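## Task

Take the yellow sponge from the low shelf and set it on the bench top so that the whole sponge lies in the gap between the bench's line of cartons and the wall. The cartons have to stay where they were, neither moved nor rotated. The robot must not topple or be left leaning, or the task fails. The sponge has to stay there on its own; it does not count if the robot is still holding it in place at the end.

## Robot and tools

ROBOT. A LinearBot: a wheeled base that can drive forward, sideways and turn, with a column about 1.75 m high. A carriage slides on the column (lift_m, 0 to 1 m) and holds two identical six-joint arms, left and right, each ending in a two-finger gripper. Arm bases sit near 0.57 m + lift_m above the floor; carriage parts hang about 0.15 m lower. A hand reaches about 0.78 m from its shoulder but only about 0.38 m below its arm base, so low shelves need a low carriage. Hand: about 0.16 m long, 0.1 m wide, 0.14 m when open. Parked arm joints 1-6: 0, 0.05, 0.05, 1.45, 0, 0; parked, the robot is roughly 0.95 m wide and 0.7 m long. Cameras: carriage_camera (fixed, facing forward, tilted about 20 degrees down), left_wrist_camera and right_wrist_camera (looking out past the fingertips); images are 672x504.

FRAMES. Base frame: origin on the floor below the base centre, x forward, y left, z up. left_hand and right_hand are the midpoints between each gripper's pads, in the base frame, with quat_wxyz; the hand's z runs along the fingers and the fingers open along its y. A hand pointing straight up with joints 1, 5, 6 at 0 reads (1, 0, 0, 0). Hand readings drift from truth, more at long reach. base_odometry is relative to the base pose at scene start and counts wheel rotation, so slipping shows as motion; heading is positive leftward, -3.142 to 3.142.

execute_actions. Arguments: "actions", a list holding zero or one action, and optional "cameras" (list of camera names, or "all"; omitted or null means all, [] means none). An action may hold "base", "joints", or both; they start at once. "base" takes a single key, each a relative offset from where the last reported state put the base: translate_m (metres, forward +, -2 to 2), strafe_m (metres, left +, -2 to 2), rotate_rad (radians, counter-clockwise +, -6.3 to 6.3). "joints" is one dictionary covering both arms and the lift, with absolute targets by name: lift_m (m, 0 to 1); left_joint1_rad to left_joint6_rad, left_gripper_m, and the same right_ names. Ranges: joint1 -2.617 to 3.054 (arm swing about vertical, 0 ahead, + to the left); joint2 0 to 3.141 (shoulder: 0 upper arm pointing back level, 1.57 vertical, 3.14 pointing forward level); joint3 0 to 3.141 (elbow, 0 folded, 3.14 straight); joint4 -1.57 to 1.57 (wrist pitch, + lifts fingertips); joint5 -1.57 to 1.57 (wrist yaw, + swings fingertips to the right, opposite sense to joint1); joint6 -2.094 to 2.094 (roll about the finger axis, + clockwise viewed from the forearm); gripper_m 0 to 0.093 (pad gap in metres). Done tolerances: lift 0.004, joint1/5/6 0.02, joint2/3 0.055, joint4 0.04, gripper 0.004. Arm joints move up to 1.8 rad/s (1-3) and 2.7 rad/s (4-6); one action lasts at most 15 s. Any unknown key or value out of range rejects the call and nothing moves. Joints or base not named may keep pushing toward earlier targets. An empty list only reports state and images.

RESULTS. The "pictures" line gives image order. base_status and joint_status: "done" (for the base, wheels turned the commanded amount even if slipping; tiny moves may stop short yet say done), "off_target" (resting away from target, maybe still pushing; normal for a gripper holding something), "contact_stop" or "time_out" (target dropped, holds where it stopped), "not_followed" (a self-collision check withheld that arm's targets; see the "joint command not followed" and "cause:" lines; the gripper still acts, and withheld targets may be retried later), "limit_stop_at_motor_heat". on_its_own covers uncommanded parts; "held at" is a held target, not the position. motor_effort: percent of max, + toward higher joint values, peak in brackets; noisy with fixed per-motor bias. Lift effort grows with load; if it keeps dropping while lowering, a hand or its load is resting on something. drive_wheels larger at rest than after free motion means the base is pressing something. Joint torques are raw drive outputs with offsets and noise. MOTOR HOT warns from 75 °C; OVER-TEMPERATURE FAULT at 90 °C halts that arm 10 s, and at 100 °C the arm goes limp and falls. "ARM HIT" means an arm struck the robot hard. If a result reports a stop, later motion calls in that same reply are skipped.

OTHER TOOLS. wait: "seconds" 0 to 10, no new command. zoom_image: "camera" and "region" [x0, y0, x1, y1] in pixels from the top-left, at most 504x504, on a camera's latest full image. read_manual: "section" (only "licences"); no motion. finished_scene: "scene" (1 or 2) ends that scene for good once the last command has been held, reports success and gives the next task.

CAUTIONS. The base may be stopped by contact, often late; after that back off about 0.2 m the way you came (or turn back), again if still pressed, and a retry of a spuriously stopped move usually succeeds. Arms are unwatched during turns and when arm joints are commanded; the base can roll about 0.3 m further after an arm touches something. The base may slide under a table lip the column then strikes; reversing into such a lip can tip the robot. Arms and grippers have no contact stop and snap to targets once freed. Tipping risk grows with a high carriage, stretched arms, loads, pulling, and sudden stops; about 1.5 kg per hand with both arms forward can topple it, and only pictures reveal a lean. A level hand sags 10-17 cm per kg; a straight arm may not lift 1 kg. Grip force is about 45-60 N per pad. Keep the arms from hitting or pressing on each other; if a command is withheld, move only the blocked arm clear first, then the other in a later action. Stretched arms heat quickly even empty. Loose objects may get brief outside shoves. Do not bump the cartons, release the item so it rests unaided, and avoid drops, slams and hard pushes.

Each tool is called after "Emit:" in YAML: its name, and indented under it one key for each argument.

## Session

Emit:
execute_actions:
  actions: []

Scene clock: 0.00 s.
Joint torques (N m, as the arm reports them, + toward a larger angle): no reading
base_odometry: x=+0.000 y=+0.000 heading=+0.000 (m, m, rad; odometry frame)
base_status: not commanded
joint_positions: lift_m=+0.303 left_joint1_rad=+0.005 left_joint2_rad=+0.053 left_joint3_rad=+0.054 left_joint4_rad=+1.483 left_joint5_rad=+0.048 left_joint6_rad=+0.032 left_gripper_m=+0.094 right_joint1_rad=-0.025 right_joint2_rad=+0.051 right_joint3_rad=+0.066 right_joint4_rad=+1.440 right_joint5_rad=+0.059 right_joint6_rad=-0.005 right_gripper_m=+0.095
joint_status: not commanded
motor_effort: lift_m=+32 drive_wheels=-1 (%)
left_hand: x=+0.2849 y=+0.3355 z=+1.2916 quat_wxyz=(+0.999, +0.024, +0.043, +0.017) (m; base frame)
right_hand: x=+0.2906 y=-0.3543 z=+1.2938 quat_wxyz=(+0.998, +0.030, +0.058, -0.017) (m; base frame)
pictures: carriage_camera, left_wrist_camera, right_wrist_camera
camera_calibration (this result's frames):
carriage_camera: T_world_to_cam=[[0.0169637, -0.998857, -0.0446768, 0.057084], [-0.354246, 0.0357806, -0.934468, 1.25011], [0.934998, 0.0316786, -0.353234, 0.291752], [0, 0, 0, 1]] pos_world=[0.16909, 0.00304684, 1.27379]
left_wrist_camera: T_world_to_cam=[[0.00668065, -0.99916, -0.0404343, 0.381713], [0.783633, 0.0303494, -0.620483, 0.575849], [0.621189, -0.0275404, 0.783177, -1.05163], [0, 0, 0, 1]] pos_world=[0.199454, 0.334954, 1.19635]
right_wrist_camera: T_world_to_cam=[[-0.0377058, -0.998193, -0.0467876, -0.2807], [0.758318, 0.00191047, -0.651882, 0.634589], [0.650794, -0.0600596, 0.756876, -1.067], [0, 0, 0, 1]] pos_world=[0.202594, -0.345489, 1.20813]
Images, in order (width x height): carriage_camera 672x504, left_wrist_camera 672x504, right_wrist_camera 672x504.

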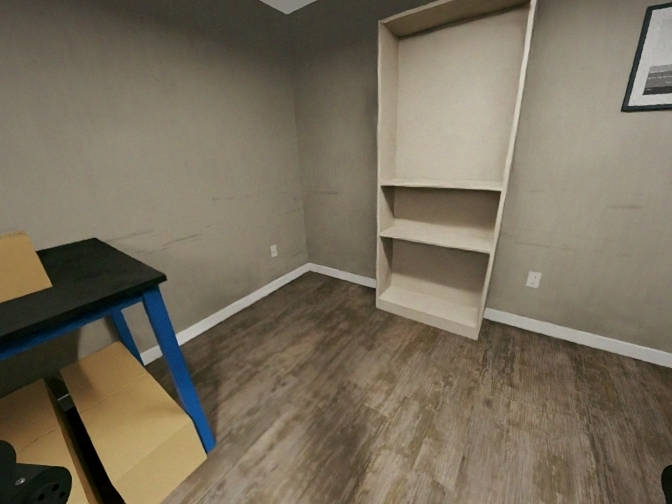

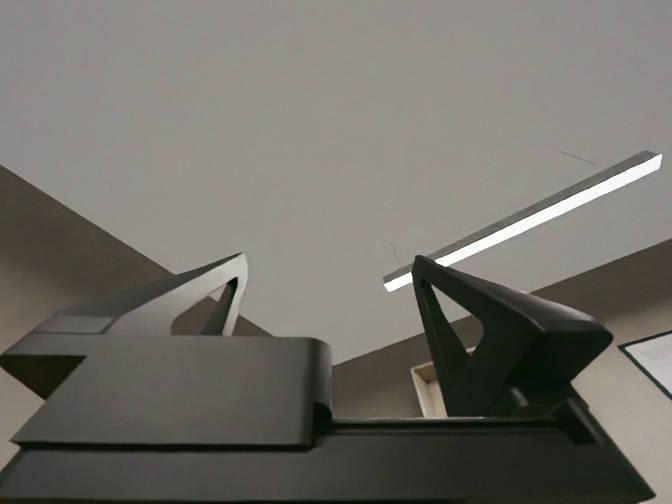

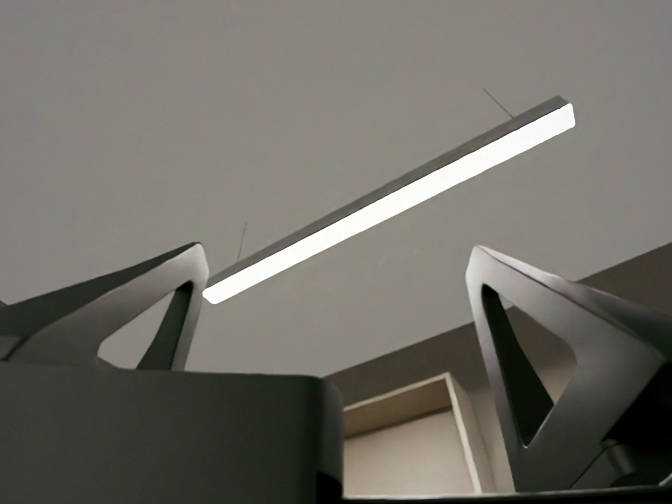

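Emit:
zoom_image:
  camera: "carriage_camera"
  region: [0, 210, 294, 504]

Emit:
zoom_image:
  camera: "carriage_camera"
  region: [130, 230, 400, 400]

Emit:
zoom_image:
  camera: "carriage_camera"
  region: [360, 260, 672, 400]

Region (0, 210, 294, 504) of carriage_camera's 672x504 image, scaled by 1.714, with more detail than that image has.

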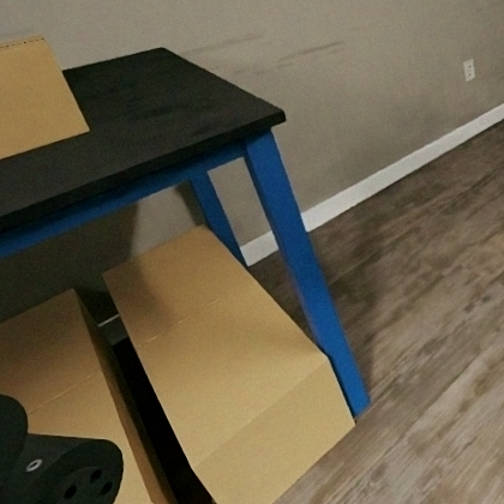

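Region (130, 230, 400, 400) of carriage_camera's 672x504 image, scaled by 1.867, with more detail than that image has; it fills the top 317 rows of this view, and the rest is white.

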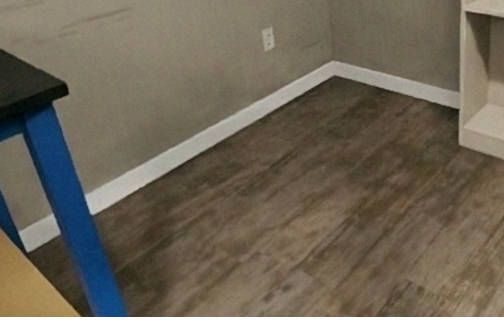

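Region (360, 260, 672, 400) of carriage_camera's 672x504 image, scaled by 1.615, with more detail than that image has; it fills the top 226 rows of this view, and the rest is white.

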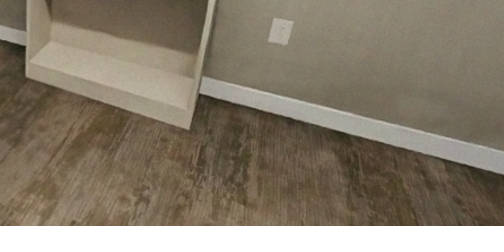

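Emit:
execute_actions:
  actions:
    - {"base": {"rotate_rad": 0.94}, "joints": {"left_joint1_rad": 1.62, "left_joint2_rad": 1.1, "left_joint3_rad": 0.8, "left_joint4_rad": 0.3, "left_joint5_rad": 0.0, "left_joint6_rad": 0.0}}
  cameras: ["carriage_camera", "left_wrist_camera"]

Scene clock: 4.43 s.
Joint torques (N m, as the arm reports them, + toward a larger angle): left_arm=[-0.1  -4.79 12.6   1.88 -0.07 -0.11] | right_arm=[ 0.24  4.22  5.75 -0.25  0.    0.08]
base_odometry: x=+0.000 y=+0.000 heading=+0.940 (m, m, rad; odometry frame)
base_status: done
joint_positions: lift_m=+0.303 left_joint1_rad=+1.621 left_joint2_rad=+1.109 left_joint3_rad=+0.776 left_joint4_rad=+0.294 left_joint5_rad=-0.001 left_joint6_rad=+0.006 left_gripper_m=+0.094 right_joint1_rad=-0.025 right_joint2_rad=+0.051 right_joint3_rad=+0.066 right_joint4_rad=+1.439 right_joint5_rad=+0.059 right_joint6_rad=-0.005 right_gripper_m=+0.095
joint_status: all done
motor_effort: lift_m=+34(33) drive_wheels=+2(15) (%)
left_hand: x=+0.2418 y=+0.7422 z=+1.1759 quat_wxyz=(+0.476, -0.521, +0.498, +0.504) (m; base frame)
right_hand: x=+0.2908 y=-0.3543 z=+1.2938 quat_wxyz=(+0.998, +0.030, +0.058, -0.017) (m; base frame)
pictures: carriage_camera, left_wrist_camera
camera_calibration (this result's frames):
carriage_camera: T_world_to_cam=[[0.0169637, -0.998857, -0.0446768, 0.057084], [-0.354246, 0.0357806, -0.934468, 1.25011], [0.934998, 0.0316786, -0.353234, 0.291752], [0, 0, 0, 1]] pos_world=[0.16909, 0.00304684, 1.27379]
left_wrist_camera: T_world_to_cam=[[0.998023, 0.0592949, 0.0208468, -0.313645], [0.0514833, -0.580954, -0.812307, 1.38178], [-0.0360546, 0.811774, -0.582858, 0.219251], [0, 0, 0, 1]] pos_world=[0.249791, 0.643362, 1.25676]
Images, in order (width x height): carriage_camera 672x504, left_wrist_camera 672x504.

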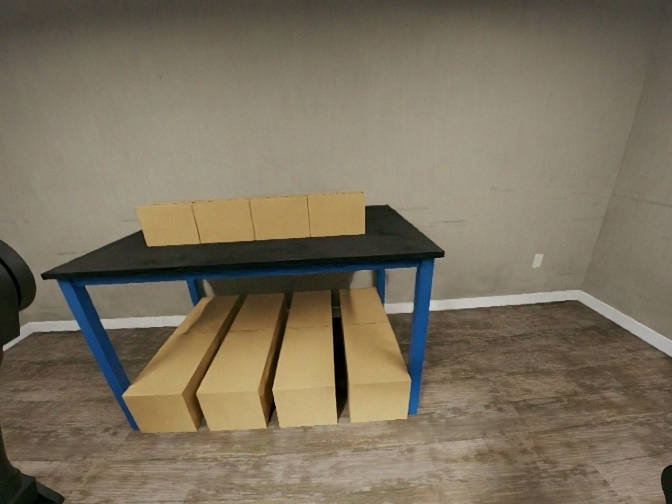

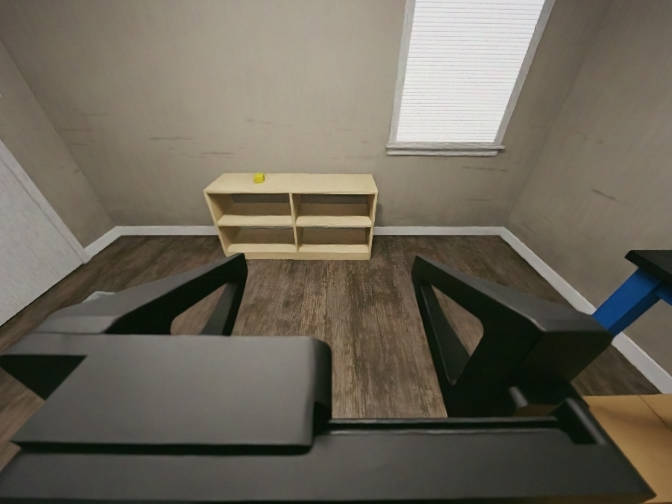

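Emit:
zoom_image:
  camera: "left_wrist_camera"
  region: [190, 160, 390, 270]

Emit:
zoom_image:
  camera: "left_wrist_camera"
  region: [230, 160, 290, 200]

Emit:
zoom_image:
  camera: "left_wrist_camera"
  region: [0, 180, 260, 380]

Region (190, 160, 390, 270) of left_wrist_camera's 672x504 image, scaled by 2.520, with more detail than that image has; it fills the top 277 rows of this view, and the rest is white.

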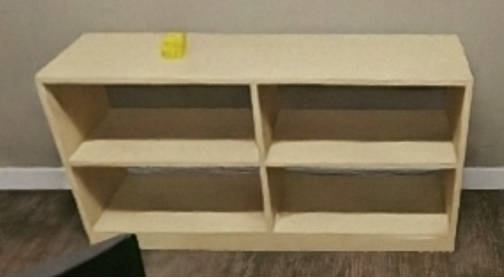

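Region (230, 160, 290, 200) of left_wrist_camera's 672x504 image, scaled by 8.400, with more detail than that image has.

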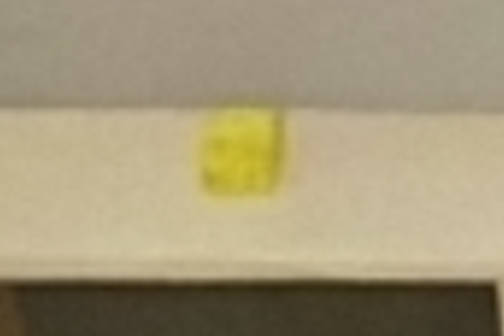

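Region (0, 180, 260, 380) of left_wrist_camera's 672x504 image, scaled by 1.938, with more detail than that image has; it fills the top 388 rows of this view, and the rest is white.

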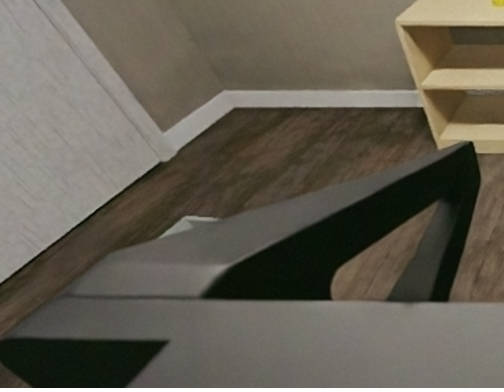

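Emit:
execute_actions:
  actions:
    - {"base": {"rotate_rad": 0.315}, "joints": {"left_joint1_rad": 1.54}}
  cameras: ["carriage_camera", "left_wrist_camera"]

Scene clock: 7.33 s.
Joint torques (N m, as the arm reports them, + toward a larger angle): left_arm=[-0.04 -4.68 12.49  1.86 -0.02 -0.11] | right_arm=[ 0.24  4.13  5.72 -0.27  0.    0.08]
base_odometry: x=+0.000 y=+0.000 heading=+1.254 (m, m, rad; odometry frame)
base_status: done
joint_positions: lift_m=+0.303 left_joint1_rad=+1.538 left_joint2_rad=+1.109 left_joint3_rad=+0.776 left_joint4_rad=+0.295 left_joint5_rad=+0.002 left_joint6_rad=+0.006 left_gripper_m=+0.094 right_joint1_rad=-0.025 right_joint2_rad=+0.051 right_joint3_rad=+0.066 right_joint4_rad=+1.439 right_joint5_rad=+0.059 right_joint6_rad=-0.005 right_gripper_m=+0.095
joint_status: all done
motor_effort: lift_m=+34(33) drive_wheels=+1(10) (%)
left_hand: x=+0.2755 y=+0.7425 z=+1.1762 quat_wxyz=(+0.497, -0.499, +0.520, +0.483) (m; base frame)
right_hand: x=+0.2909 y=-0.3543 z=+1.2938 quat_wxyz=(+0.998, +0.030, +0.058, -0.017) (m; base frame)
pictures: carriage_camera, left_wrist_camera
camera_calibration (this result's frames):
carriage_camera: T_world_to_cam=[[0.0169637, -0.998857, -0.0446768, 0.057084], [-0.354246, 0.0357806, -0.934468, 1.25011], [0.934998, 0.0316786, -0.353234, 0.291752], [0, 0, 0, 1]] pos_world=[0.16909, 0.00304684, 1.27379]
left_wrist_camera: T_world_to_cam=[[0.999429, -0.0265024, 0.0209595, -0.284064], [0.00160802, -0.582302, -0.812971, 1.39596], [0.0337504, 0.81254, -0.581927, 0.199496], [0, 0, 0, 1]] pos_world=[0.274924, 0.643246, 1.25692]
Images, in order (width x height): carriage_camera 672x504, left_wrist_camera 672x504.

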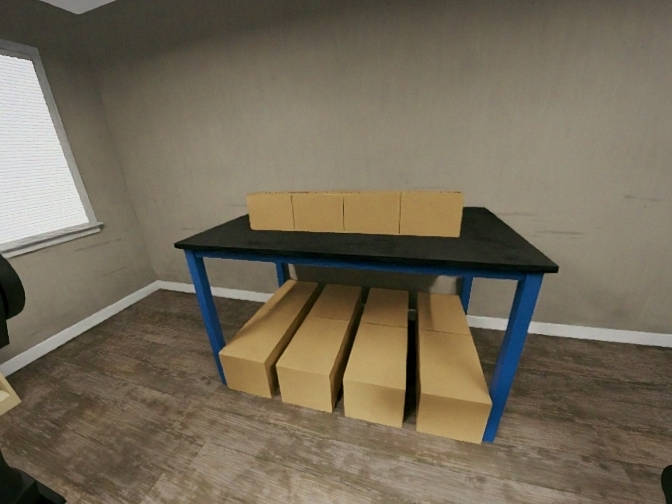

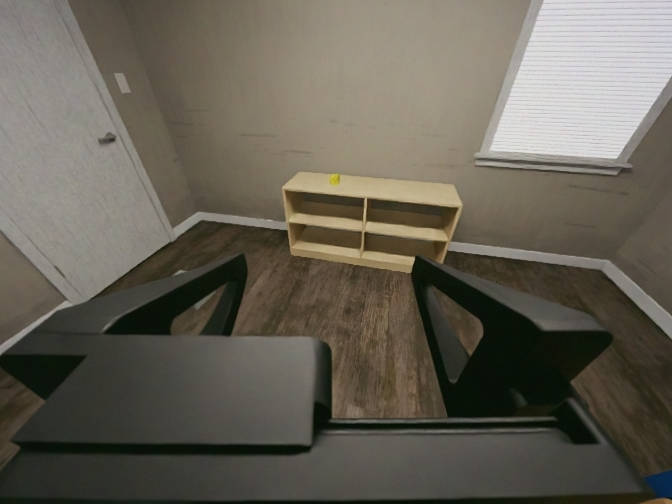

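Emit:
zoom_image:
  camera: "left_wrist_camera"
  region: [270, 160, 480, 280]

Emit:
zoom_image:
  camera: "left_wrist_camera"
  region: [305, 160, 365, 200]

Emit:
zoom_image:
  camera: "left_wrist_camera"
  region: [100, 220, 300, 350]

Region (270, 160, 480, 280) of left_wrist_camera's 672x504 image, scaled by 2.400, with more detail than that image has; it fills the top 288 rows of this view, and the rest is white.

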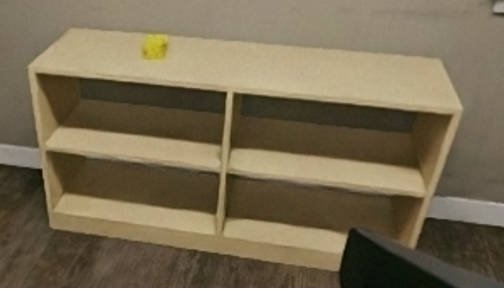

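Region (305, 160, 365, 200) of left_wrist_camera's 672x504 image, scaled by 8.400, with more detail than that image has.

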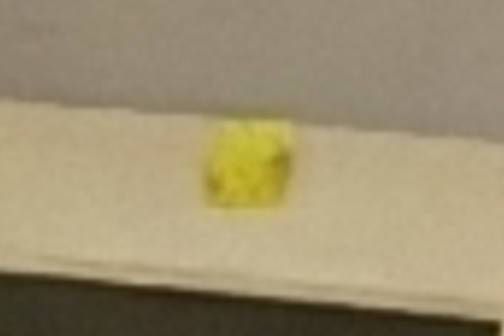

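Region (100, 220, 300, 350) of left_wrist_camera's 672x504 image, scaled by 2.520, with more detail than that image has; it fills the top 328 rows of this view, and the rest is white.

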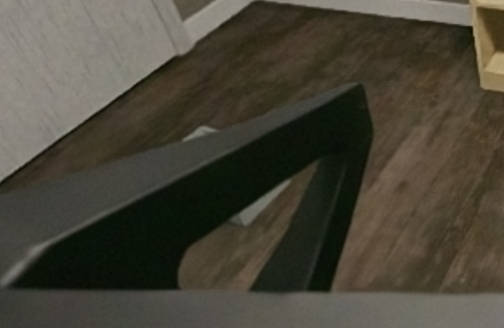

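Emit:
execute_actions:
  actions:
    - {"base": {"strafe_m": 1.65}, "joints": {"left_joint1_rad": 1.432, "left_joint2_rad": 2.068, "left_joint3_rad": 0.916, "left_joint4_rad": 0.008}}
  cameras: ["carriage_camera", "left_wrist_camera"]

Scene clock: 14.83 s.
Joint torques (N m, as the arm reports them, + toward a larger angle): left_arm=[ -0.1  -10.12   6.01   0.99  -0.04  -0.07] | right_arm=[ 0.24  4.21  5.69 -0.25  0.01  0.08]
base_odometry: x=-1.569 y=+0.511 heading=+1.255 (m, m, rad; odometry frame)
base_status: done
joint_positions: lift_m=+0.303 left_joint1_rad=+1.431 left_joint2_rad=+2.065 left_joint3_rad=+0.916 left_joint4_rad=+0.005 left_joint5_rad=+0.001 left_joint6_rad=+0.006 left_gripper_m=+0.094 right_joint1_rad=-0.025 right_joint2_rad=+0.051 right_joint3_rad=+0.066 right_joint4_rad=+1.439 right_joint5_rad=+0.059 right_joint6_rad=-0.005 right_gripper_m=+0.095
joint_status: all done
motor_effort: lift_m=+32(32) drive_wheels=-11(15) (%)
left_hand: x=+0.3180 y=+0.7417 z=+0.7823 quat_wxyz=(+0.160, -0.639, +0.739, +0.139) (m; base frame)
right_hand: x=+0.2909 y=-0.3543 z=+1.2938 quat_wxyz=(+0.998, +0.030, +0.058, -0.017) (m; base frame)
pictures: carriage_camera, left_wrist_camera
camera_calibration (this result's frames):
carriage_camera: T_world_to_cam=[[0.0169637, -0.998857, -0.0446768, 0.057084], [-0.354246, 0.0357806, -0.934468, 1.25011], [0.934998, 0.0316786, -0.353234, 0.291752], [0, 0, 0, 1]] pos_world=[0.16909, 0.00304684, 1.27379]
left_wrist_camera: T_world_to_cam=[[0.993107, -0.117172, 0.00295938, -0.235045], [-0.116208, -0.981009, 0.155298, 0.650941], [-0.0152935, -0.154572, -0.987863, 1.01993], [0, 0, 0, 1]] pos_world=[0.324668, 0.76869, 0.907158]
Images, in order (width x height): carriage_camera 672x504, left_wrist_camera 672x504.

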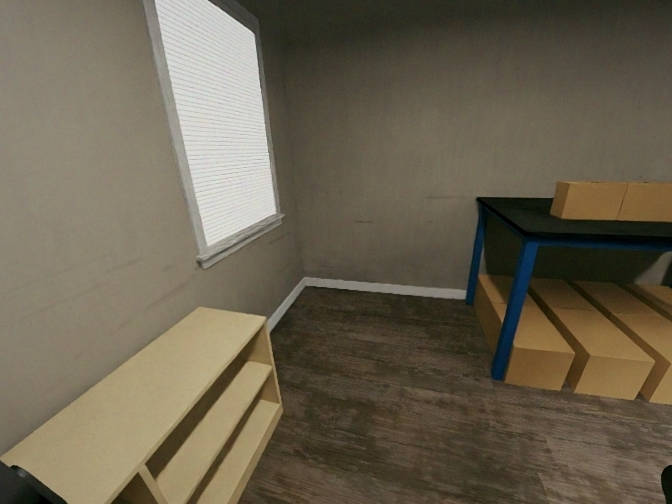

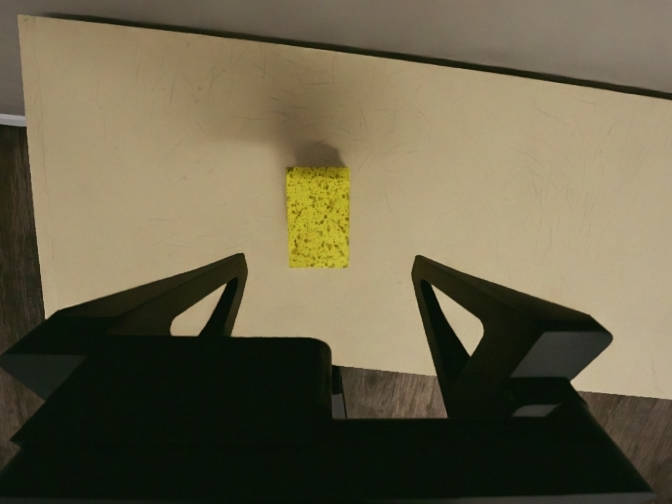

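Emit:
zoom_image:
  camera: "left_wrist_camera"
  region: [230, 140, 430, 290]

Emit:
zoom_image:
  camera: "left_wrist_camera"
  region: [270, 155, 370, 280]

Region (230, 140, 430, 290) of left_wrist_camera's 672x504 image, scaled by 2.520, with more detail than that image has; it fills the top 378 rows of this view, and the rest is white.

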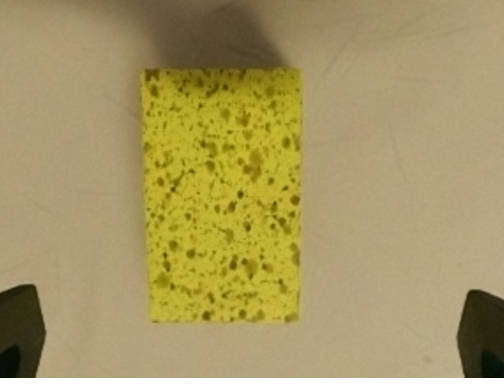

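Region (270, 155, 370, 280) of left_wrist_camera's 672x504 image, scaled by 4.032, with more detail than that image has; it fills the left 403 columns of this view, and the rest is white.

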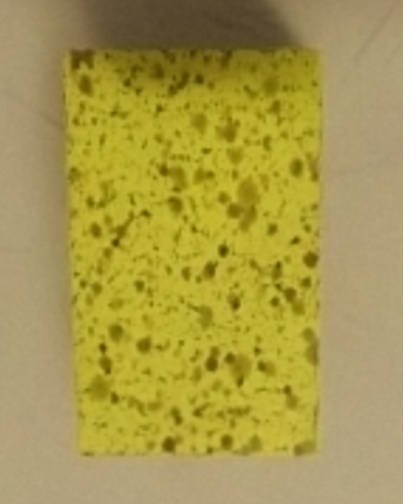

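Emit:
zoom_image:
  camera: "left_wrist_camera"
  region: [300, 20, 460, 120]

Emit:
zoom_image:
  camera: "left_wrist_camera"
  region: [300, 320, 460, 420]

Emit:
zoom_image:
  camera: "carriage_camera"
  region: [440, 160, 672, 400]

Emit:
zoom_image:
  camera: "carriage_camera"
  region: [150, 260, 350, 460]

Region (300, 20, 460, 120) of left_wrist_camera's 672x504 image, scaled by 3.150, with more detail than that image has; it fills the top 315 rows of this view, and the rest is white.

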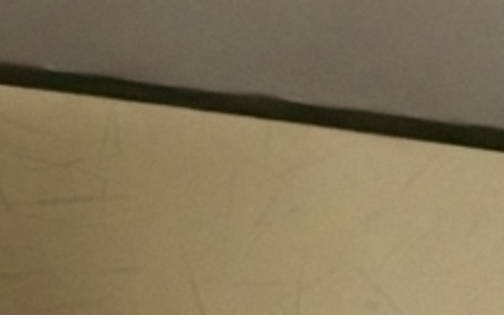

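Region (300, 320, 460, 420) of left_wrist_camera's 672x504 image, scaled by 3.150, with more detail than that image has; it fills the top 315 rows of this view, and the rest is white.

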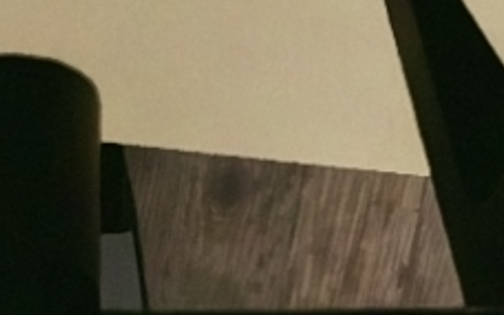

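Region (440, 160, 672, 400) of carriage_camera's 672x504 image, scaled by 2.100, with more detail than that image has; it fills the left 487 columns of this view, and the rest is white.

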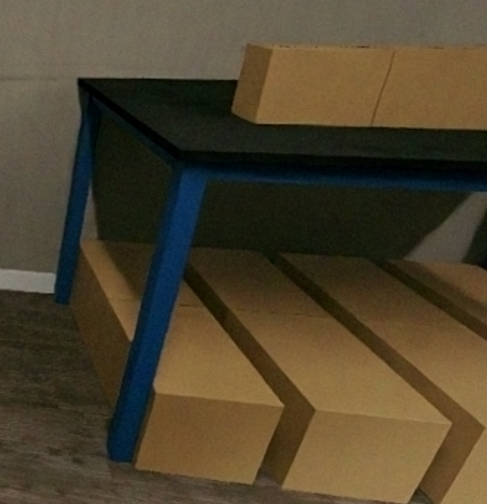

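Region (150, 260, 350, 460) of carriage_camera's 672x504 image, scaled by 2.520, with more detail than that image has.

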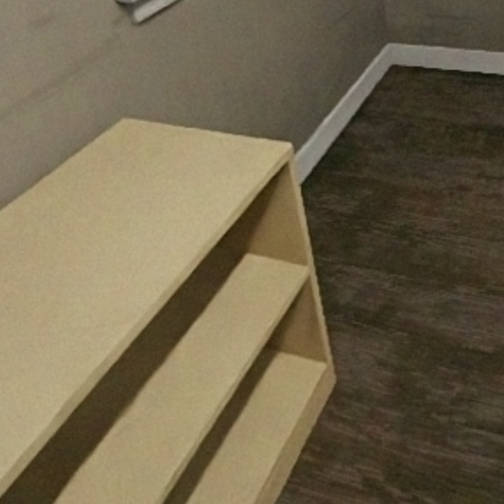

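Emit:
execute_actions:
  actions:
    - {"joints": {"lift_m": 0.176, "left_joint1_rad": 1.468, "left_joint2_rad": 2.127, "left_joint3_rad": 1.036, "left_joint4_rad": -0.046}}
  cameras: ["left_wrist_camera"]

Scene clock: 17.30 s.
Joint torques (N m, as the arm reports them, + toward a larger angle): left_arm=[ -0.1  -11.2    8.08   0.95  -0.07  -0.11] | right_arm=[ 0.25  4.26  5.73 -0.24  0.01  0.08]
base_odometry: x=-1.569 y=+0.511 heading=+1.255 (m, m, rad; odometry frame)
base_status: not commanded
joint_positions: lift_m=+0.176 left_joint1_rad=+1.468 left_joint2_rad=+2.126 left_joint3_rad=+1.020 left_joint4_rad=-0.045 left_joint5_rad=-0.001 left_joint6_rad=+0.006 left_gripper_m=+0.094 right_joint1_rad=-0.025 right_joint2_rad=+0.051 right_joint3_rad=+0.066 right_joint4_rad=+1.439 right_joint5_rad=+0.059 right_joint6_rad=-0.005 right_gripper_m=+0.095
joint_status: all done
motor_effort: lift_m=+29(29) drive_wheels=-8(9) (%)
left_hand: x=+0.3053 y=+0.7640 z=+0.6540 quat_wxyz=(+0.154, -0.653, +0.728, +0.140) (m; base frame)
right_hand: x=+0.2908 y=-0.3543 z=+1.1675 quat_wxyz=(+0.998, +0.030, +0.058, -0.017) (m; base frame)
pictures: left_wrist_camera
camera_calibration (this result's frames):
left_wrist_camera: T_world_to_cam=[[0.996786, -0.080092, 0.00139858, -0.247807], [-0.0792505, -0.983471, 0.162799, 0.676922], [-0.0116634, -0.162386, -0.986658, 0.900572], [0, 0, 0, 1]] pos_world=[0.311161, 0.792127, 0.778701]
Images, in order (width x height): left_wrist_camera 672x504.

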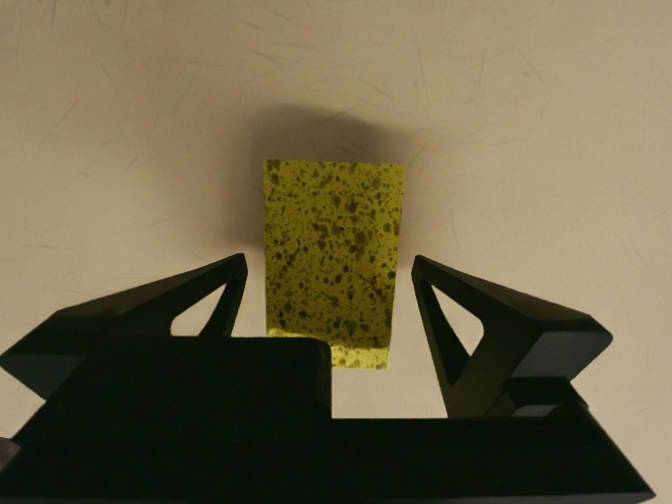

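Emit:
execute_actions:
  actions: []

Scene clock: 17.73 s.
Joint torques (N m, as the arm reports them, + toward a larger angle): left_arm=[ -0.02 -11.09   7.89   0.87  -0.04  -0.09] | right_arm=[ 0.24  4.23  5.72 -0.26  0.01  0.08]
base_odometry: x=-1.569 y=+0.511 heading=+1.255 (m, m, rad; odometry frame)
base_status: not commanded
joint_positions: lift_m=+0.176 left_joint1_rad=+1.468 left_joint2_rad=+2.126 left_joint3_rad=+1.020 left_joint4_rad=-0.045 left_joint5_rad=-0.001 left_joint6_rad=+0.006 left_gripper_m=+0.094 right_joint1_rad=-0.025 right_joint2_rad=+0.051 right_joint3_rad=+0.066 right_joint4_rad=+1.439 right_joint5_rad=+0.059 right_joint6_rad=-0.005 right_gripper_m=+0.095
joint_status: all done
motor_effort: lift_m=+29(29) drive_wheels=-9(9) (%)
left_hand: x=+0.3053 y=+0.7640 z=+0.6540 quat_wxyz=(+0.154, -0.653, +0.728, +0.140) (m; base frame)
right_hand: x=+0.2908 y=-0.3543 z=+1.1675 quat_wxyz=(+0.998, +0.030, +0.058, -0.017) (m; base frame)
pictures: carriage_camera, left_wrist_camera, right_wrist_camera
camera_calibration (this result's frames):
carriage_camera: T_world_to_cam=[[0.0169637, -0.998857, -0.0446768, 0.0514409], [-0.354246, 0.0357806, -0.934468, 1.13208], [0.934998, 0.0316786, -0.353234, 0.247135], [0, 0, 0, 1]] pos_world=[0.16909, 0.00304684, 1.14748]
left_wrist_camera: T_world_to_cam=[[0.996786, -0.080092, 0.00139858, -0.247807], [-0.0792505, -0.983471, 0.162799, 0.676922], [-0.0116634, -0.162386, -0.986658, 0.900572], [0, 0, 0, 1]] pos_world=[0.311161, 0.792127, 0.778701]
right_wrist_camera: T_world_to_cam=[[-0.0377415, -0.998192, -0.0467776, -0.28661], [0.75782, 0.00192273, -0.65246, 0.552919], [0.651371, -0.0600738, 0.756378, -0.971098], [0, 0, 0, 1]] pos_world=[0.202715, -0.345492, 1.08187]
Images, in order (width x height): carriage_camera 672x504, left_wrist_camera 672x504, right_wrist_camera 672x504.

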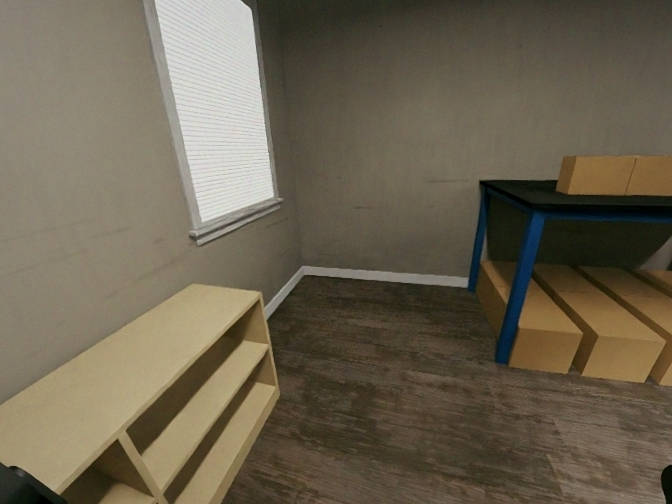

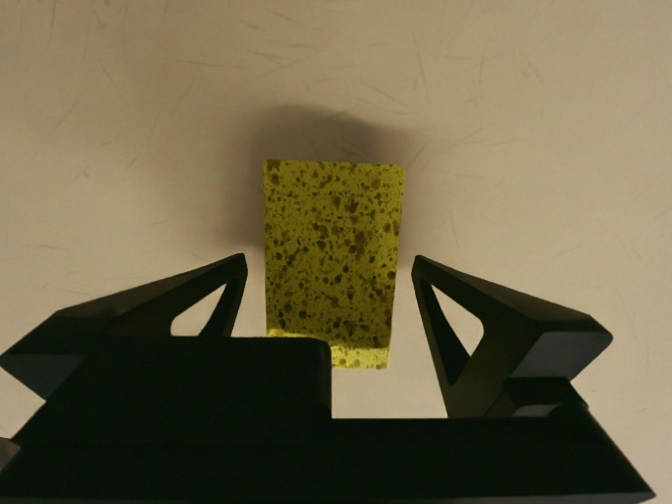

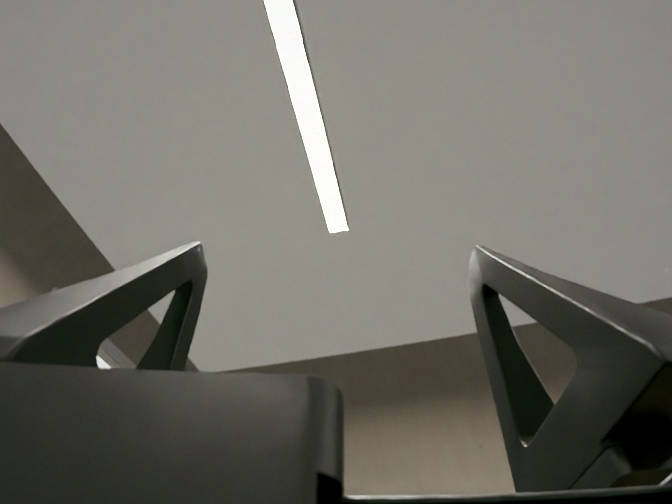

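Emit:
execute_actions:
  actions:
    - {"joints": {"left_gripper_m": 0.045}}
  cameras: ["carriage_camera", "left_wrist_camera"]

Scene clock: 18.40 s.
Joint torques (N m, as the arm reports them, + toward a larger angle): left_arm=[ -0.13 -10.98   7.91   0.91  -0.05  -0.1 ] | right_arm=[ 0.24  4.23  5.72 -0.25  0.01  0.08]
base_odometry: x=-1.569 y=+0.511 heading=+1.255 (m, m, rad; odometry frame)
base_status: not commanded
joint_positions: lift_m=+0.176 left_joint1_rad=+1.468 left_joint2_rad=+2.126 left_joint3_rad=+1.020 left_joint4_rad=-0.045 left_joint5_rad=-0.001 left_joint6_rad=+0.006 left_gripper_m=+0.058 right_joint1_rad=-0.025 right_joint2_rad=+0.051 right_joint3_rad=+0.066 right_joint4_rad=+1.439 right_joint5_rad=+0.059 right_joint6_rad=-0.005 right_gripper_m=+0.095
joint_status: left_gripper_m off_target (ended at +0.058, target +0.045)
motor_effort: lift_m=+30(28) drive_wheels=-9(10) (%)
left_hand: x=+0.3053 y=+0.7640 z=+0.6540 quat_wxyz=(+0.154, -0.653, +0.728, +0.140) (m; base frame)
right_hand: x=+0.2908 y=-0.3543 z=+1.1675 quat_wxyz=(+0.998, +0.030, +0.058, -0.017) (m; base frame)
pictures: carriage_camera, left_wrist_camera
camera_calibration (this result's frames):
carriage_camera: T_world_to_cam=[[0.0169637, -0.998857, -0.0446768, 0.0514409], [-0.354246, 0.0357806, -0.934468, 1.13208], [0.934998, 0.0316786, -0.353234, 0.247135], [0, 0, 0, 1]] pos_world=[0.16909, 0.00304684, 1.14748]
left_wrist_camera: T_world_to_cam=[[0.996786, -0.080092, 0.00139858, -0.247807], [-0.0792505, -0.983471, 0.162799, 0.676922], [-0.0116634, -0.162386, -0.986658, 0.900572], [0, 0, 0, 1]] pos_world=[0.311161, 0.792127, 0.778701]
Images, in order (width x height): carriage_camera 672x504, left_wrist_camera 672x504.

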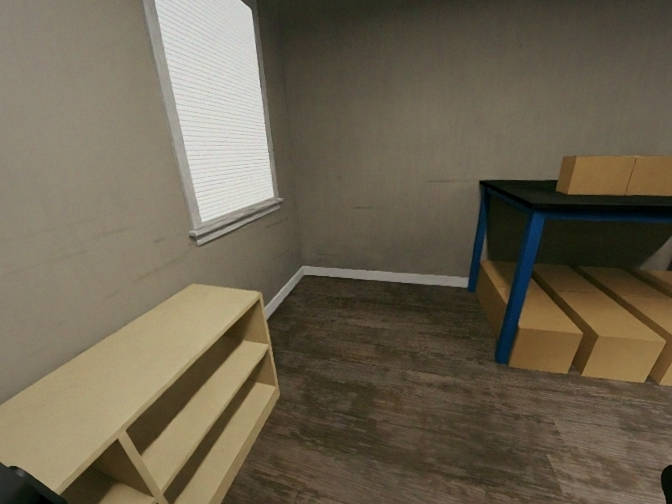

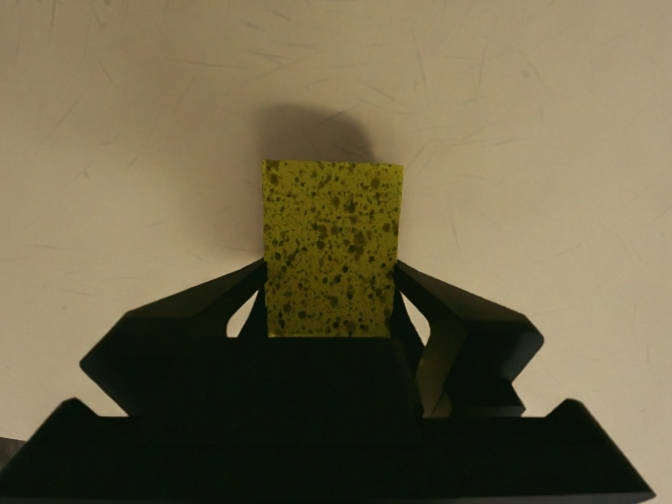

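Emit:
zoom_image:
  camera: "carriage_camera"
  region: [440, 240, 600, 400]

Emit:
zoom_image:
  camera: "carriage_camera"
  region: [460, 130, 672, 250]

Emit:
zoom_image:
  camera: "carriage_camera"
  region: [230, 240, 350, 420]

Region (440, 240, 600, 400) of carriage_camera's 672x504 image, scaled by 3.150, with more detail than that image has.

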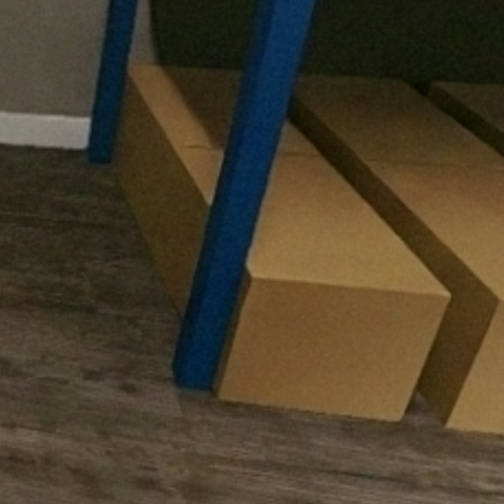

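Region (460, 130, 672, 250) of carriage_camera's 672x504 image, scaled by 2.377, with more detail than that image has; it fills the top 285 rows of this view, and the rest is white.

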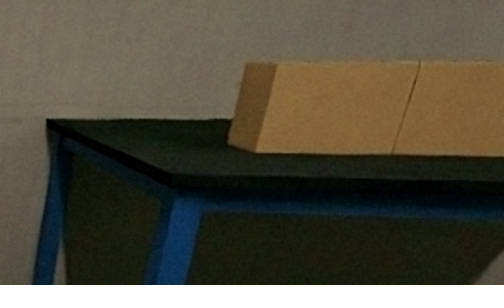

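Region (230, 240, 350, 420) of carriage_camera's 672x504 image, scaled by 2.800, with more detail than that image has.

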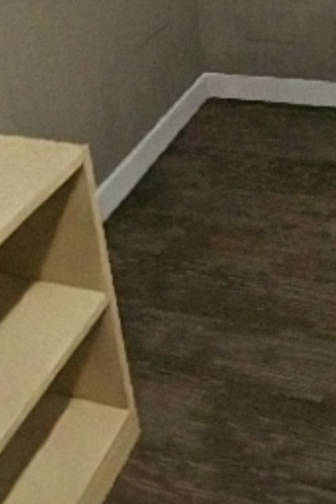

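Emit:
execute_actions:
  actions:
    - {"base": {"rotate_rad": -1.911}, "joints": {"lift_m": 0.8, "left_joint2_rad": 1.93, "left_joint3_rad": 1.05, "left_joint4_rad": -0.28}}
  cameras: ["carriage_camera", "left_wrist_camera"]

Scene clock: 26.83 s.
Joint torques (N m, as the arm reports them, + toward a larger angle): left_arm=[ 0.25 -9.65  8.38  0.83 -0.09 -0.1 ] | right_arm=[ 0.27  4.16  5.76 -0.24  0.    0.08]
base_odometry: x=-1.569 y=+0.511 heading=-0.655 (m, m, rad; odometry frame)
base_status: done
joint_positions: lift_m=+0.800 left_joint1_rad=+1.463 left_joint2_rad=+1.922 left_joint3_rad=+1.039 left_joint4_rad=-0.274 left_joint5_rad=+0.003 left_joint6_rad=+0.006 left_gripper_m=+0.058 right_joint1_rad=-0.025 right_joint2_rad=+0.051 right_joint3_rad=+0.066 right_joint4_rad=+1.439 right_joint5_rad=+0.059 right_joint6_rad=-0.005 right_gripper_m=+0.095
joint_status: all done
motor_effort: lift_m=+38(44) drive_wheels=+1(11) (%)
left_hand: x=+0.3066 y=+0.7528 z=+1.3416 quat_wxyz=(+0.154, -0.652, +0.730, +0.137) (m; base frame)
right_hand: x=+0.2907 y=-0.3543 z=+1.7910 quat_wxyz=(+0.998, +0.030, +0.058, -0.017) (m; base frame)
pictures: carriage_camera, left_wrist_camera
camera_calibration (this result's frames):
carriage_camera: T_world_to_cam=[[0.0169637, -0.998857, -0.0446768, 0.0792985], [-0.354246, 0.0357806, -0.934468, 1.71475], [0.934998, 0.0316786, -0.353234, 0.46739], [0, 0, 0, 1]] pos_world=[0.16909, 0.00304684, 1.77102]
left_wrist_camera: T_world_to_cam=[[0.996283, -0.0860237, 0.00442858, -0.250441], [-0.0855456, -0.98211, 0.167755, 0.548374], [-0.0100815, -0.16751, -0.985819, 1.57945], [0, 0, 0, 1]] pos_world=[0.312345, 0.781594, 1.46617]
Images, in order (width x height): carriage_camera 672x504, left_wrist_camera 672x504.

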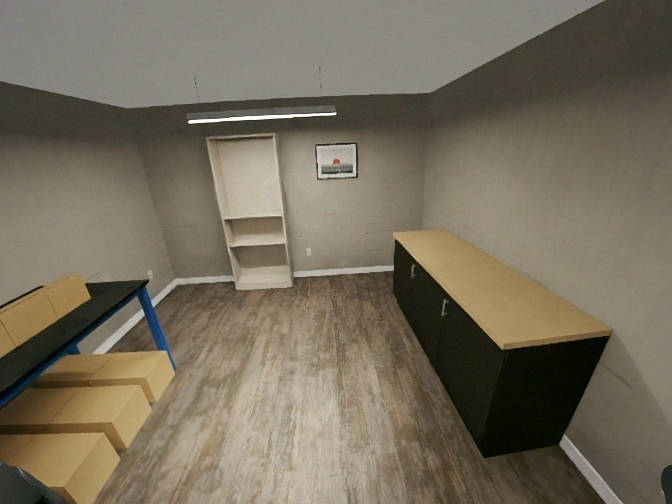

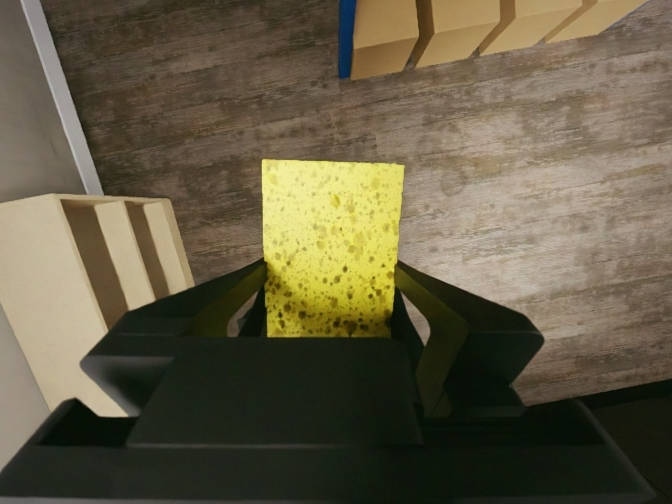

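Emit:
zoom_image:
  camera: "left_wrist_camera"
  region: [300, 0, 460, 120]

Emit:
zoom_image:
  camera: "carriage_camera"
  region: [40, 330, 220, 504]

Emit:
zoom_image:
  camera: "carriage_camera"
  region: [0, 250, 250, 420]

Region (300, 0, 460, 120) of left_wrist_camera's 672x504 image, scaled by 3.150, with more detail than that image has; it fills the top 378 rows of this view, and the rest is white.

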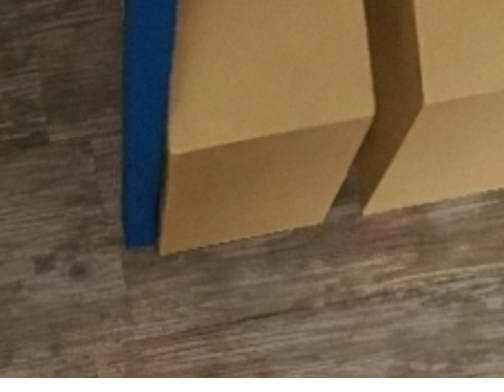

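Region (40, 330, 220, 504) of carriage_camera's 672x504 image, scaled by 2.800, with more detail than that image has; it fills the top 487 rows of this view, and the rest is white.

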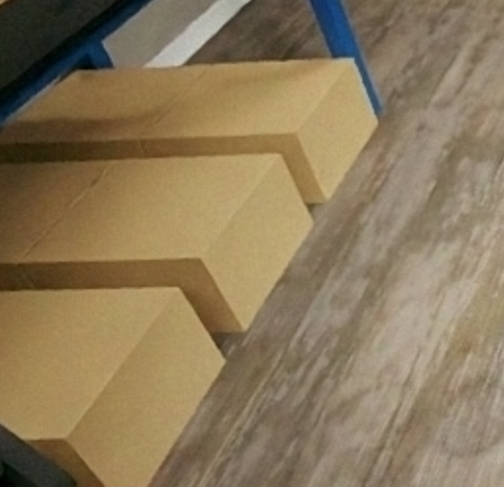

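Region (0, 250, 250, 420) of carriage_camera's 672x504 image, scaled by 2.016, with more detail than that image has; it fills the top 343 rows of this view, and the rest is white.

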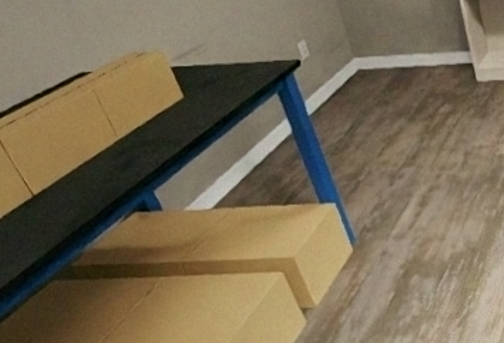

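Emit:
execute_actions:
  actions:
    - {"base": {"strafe_m": 1.5}, "joints": {"left_joint1_rad": 0.45, "left_joint2_rad": 2.71, "left_joint3_rad": 1.90, "left_joint4_rad": -0.325}}
  cameras: ["carriage_camera", "left_wrist_camera"]

Scene clock: 33.57 s.
Joint torques (N m, as the arm reports them, + toward a larger angle): left_arm=[ -0.11 -16.07   9.79   0.88  -0.09  -0.09] | right_arm=[ 0.24  4.28  5.74 -0.25  0.01  0.08]
base_odometry: x=-0.653 y=+1.699 heading=-0.656 (m, m, rad; odometry frame)
base_status: done
joint_positions: lift_m=+0.800 left_joint1_rad=+0.449 left_joint2_rad=+2.709 left_joint3_rad=+1.879 left_joint4_rad=-0.319 left_joint5_rad=+0.004 left_joint6_rad=+0.006 left_gripper_m=+0.058 right_joint1_rad=-0.025 right_joint2_rad=+0.051 right_joint3_rad=+0.066 right_joint4_rad=+1.439 right_joint5_rad=+0.059 right_joint6_rad=-0.005 right_gripper_m=+0.095
joint_status: all done
motor_effort: lift_m=+36(35) drive_wheels=-9(11) (%)
left_hand: x=+0.7758 y=+0.5905 z=+1.2160 quat_wxyz=(+0.205, -0.215, +0.954, +0.045) (m; base frame)
right_hand: x=+0.2907 y=-0.3543 z=+1.7910 quat_wxyz=(+0.998, +0.030, +0.058, -0.017) (m; base frame)
pictures: carriage_camera, left_wrist_camera
camera_calibration (this result's frames):
carriage_camera: T_world_to_cam=[[0.0169637, -0.998857, -0.0446768, 0.0792986], [-0.354246, 0.0357806, -0.934468, 1.71475], [0.934998, 0.0316786, -0.353234, 0.46739], [0, 0, 0, 1]] pos_world=[0.16909, 0.00304684, 1.77102]
left_wrist_camera: T_world_to_cam=[[0.452917, -0.891532, 0.00598193, 0.16405], [-0.880459, -0.446217, 0.160258, 0.759513], [-0.140206, -0.0778503, -0.987057, 1.48261], [0, 0, 0, 1]] pos_world=[0.802289, 0.600585, 1.34072]
Images, in order (width x height): carriage_camera 672x504, left_wrist_camera 672x504.

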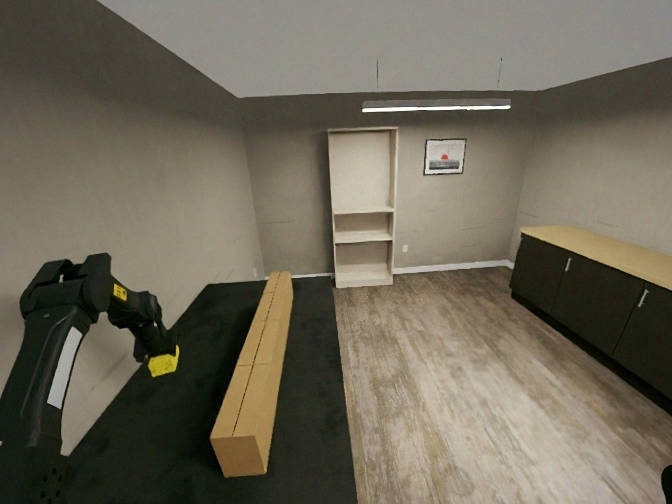

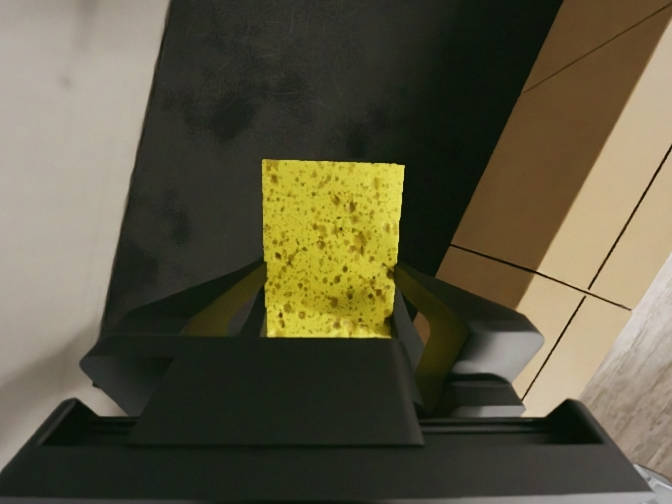

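Emit:
zoom_image:
  camera: "carriage_camera"
  region: [130, 330, 310, 504]

Region (130, 330, 310, 504) of carriage_camera's 672x504 image, scaled by 2.800, with more detail than that image has; it fills the top 487 rows of this view, and the rest is white.

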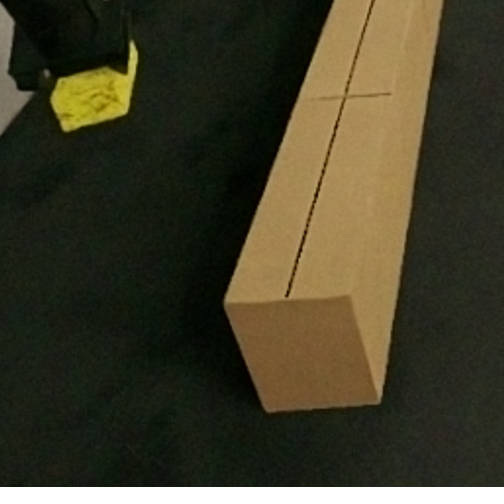

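Emit:
zoom_image:
  camera: "left_wrist_camera"
  region: [400, 40, 672, 340]

Emit:
zoom_image:
  camera: "carriage_camera"
  region: [190, 255, 350, 385]

Region (400, 40, 672, 340) of left_wrist_camera's 672x504 image, scaled by 1.680, with more detail than that image has; it fills the left 457 columns of this view, and the rest is white.

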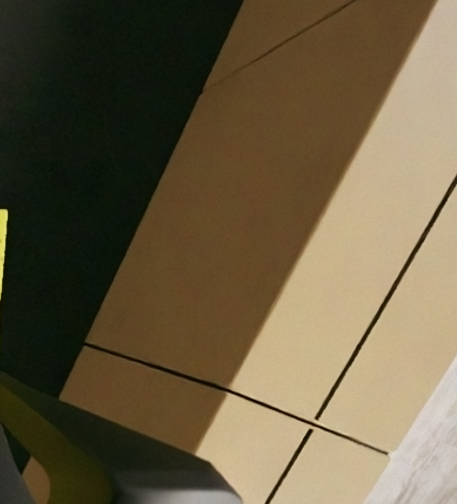

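Region (190, 255, 350, 385) of carriage_camera's 672x504 image, scaled by 3.150, with more detail than that image has; it fills the top 410 rows of this view, and the rest is white.

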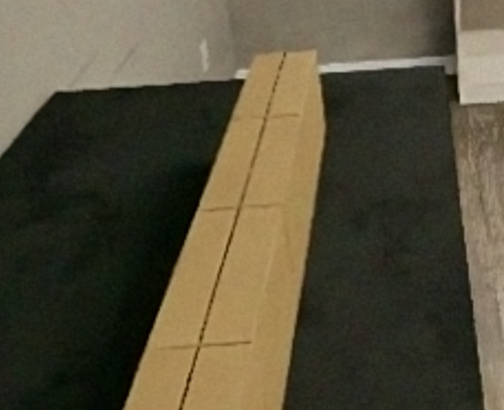

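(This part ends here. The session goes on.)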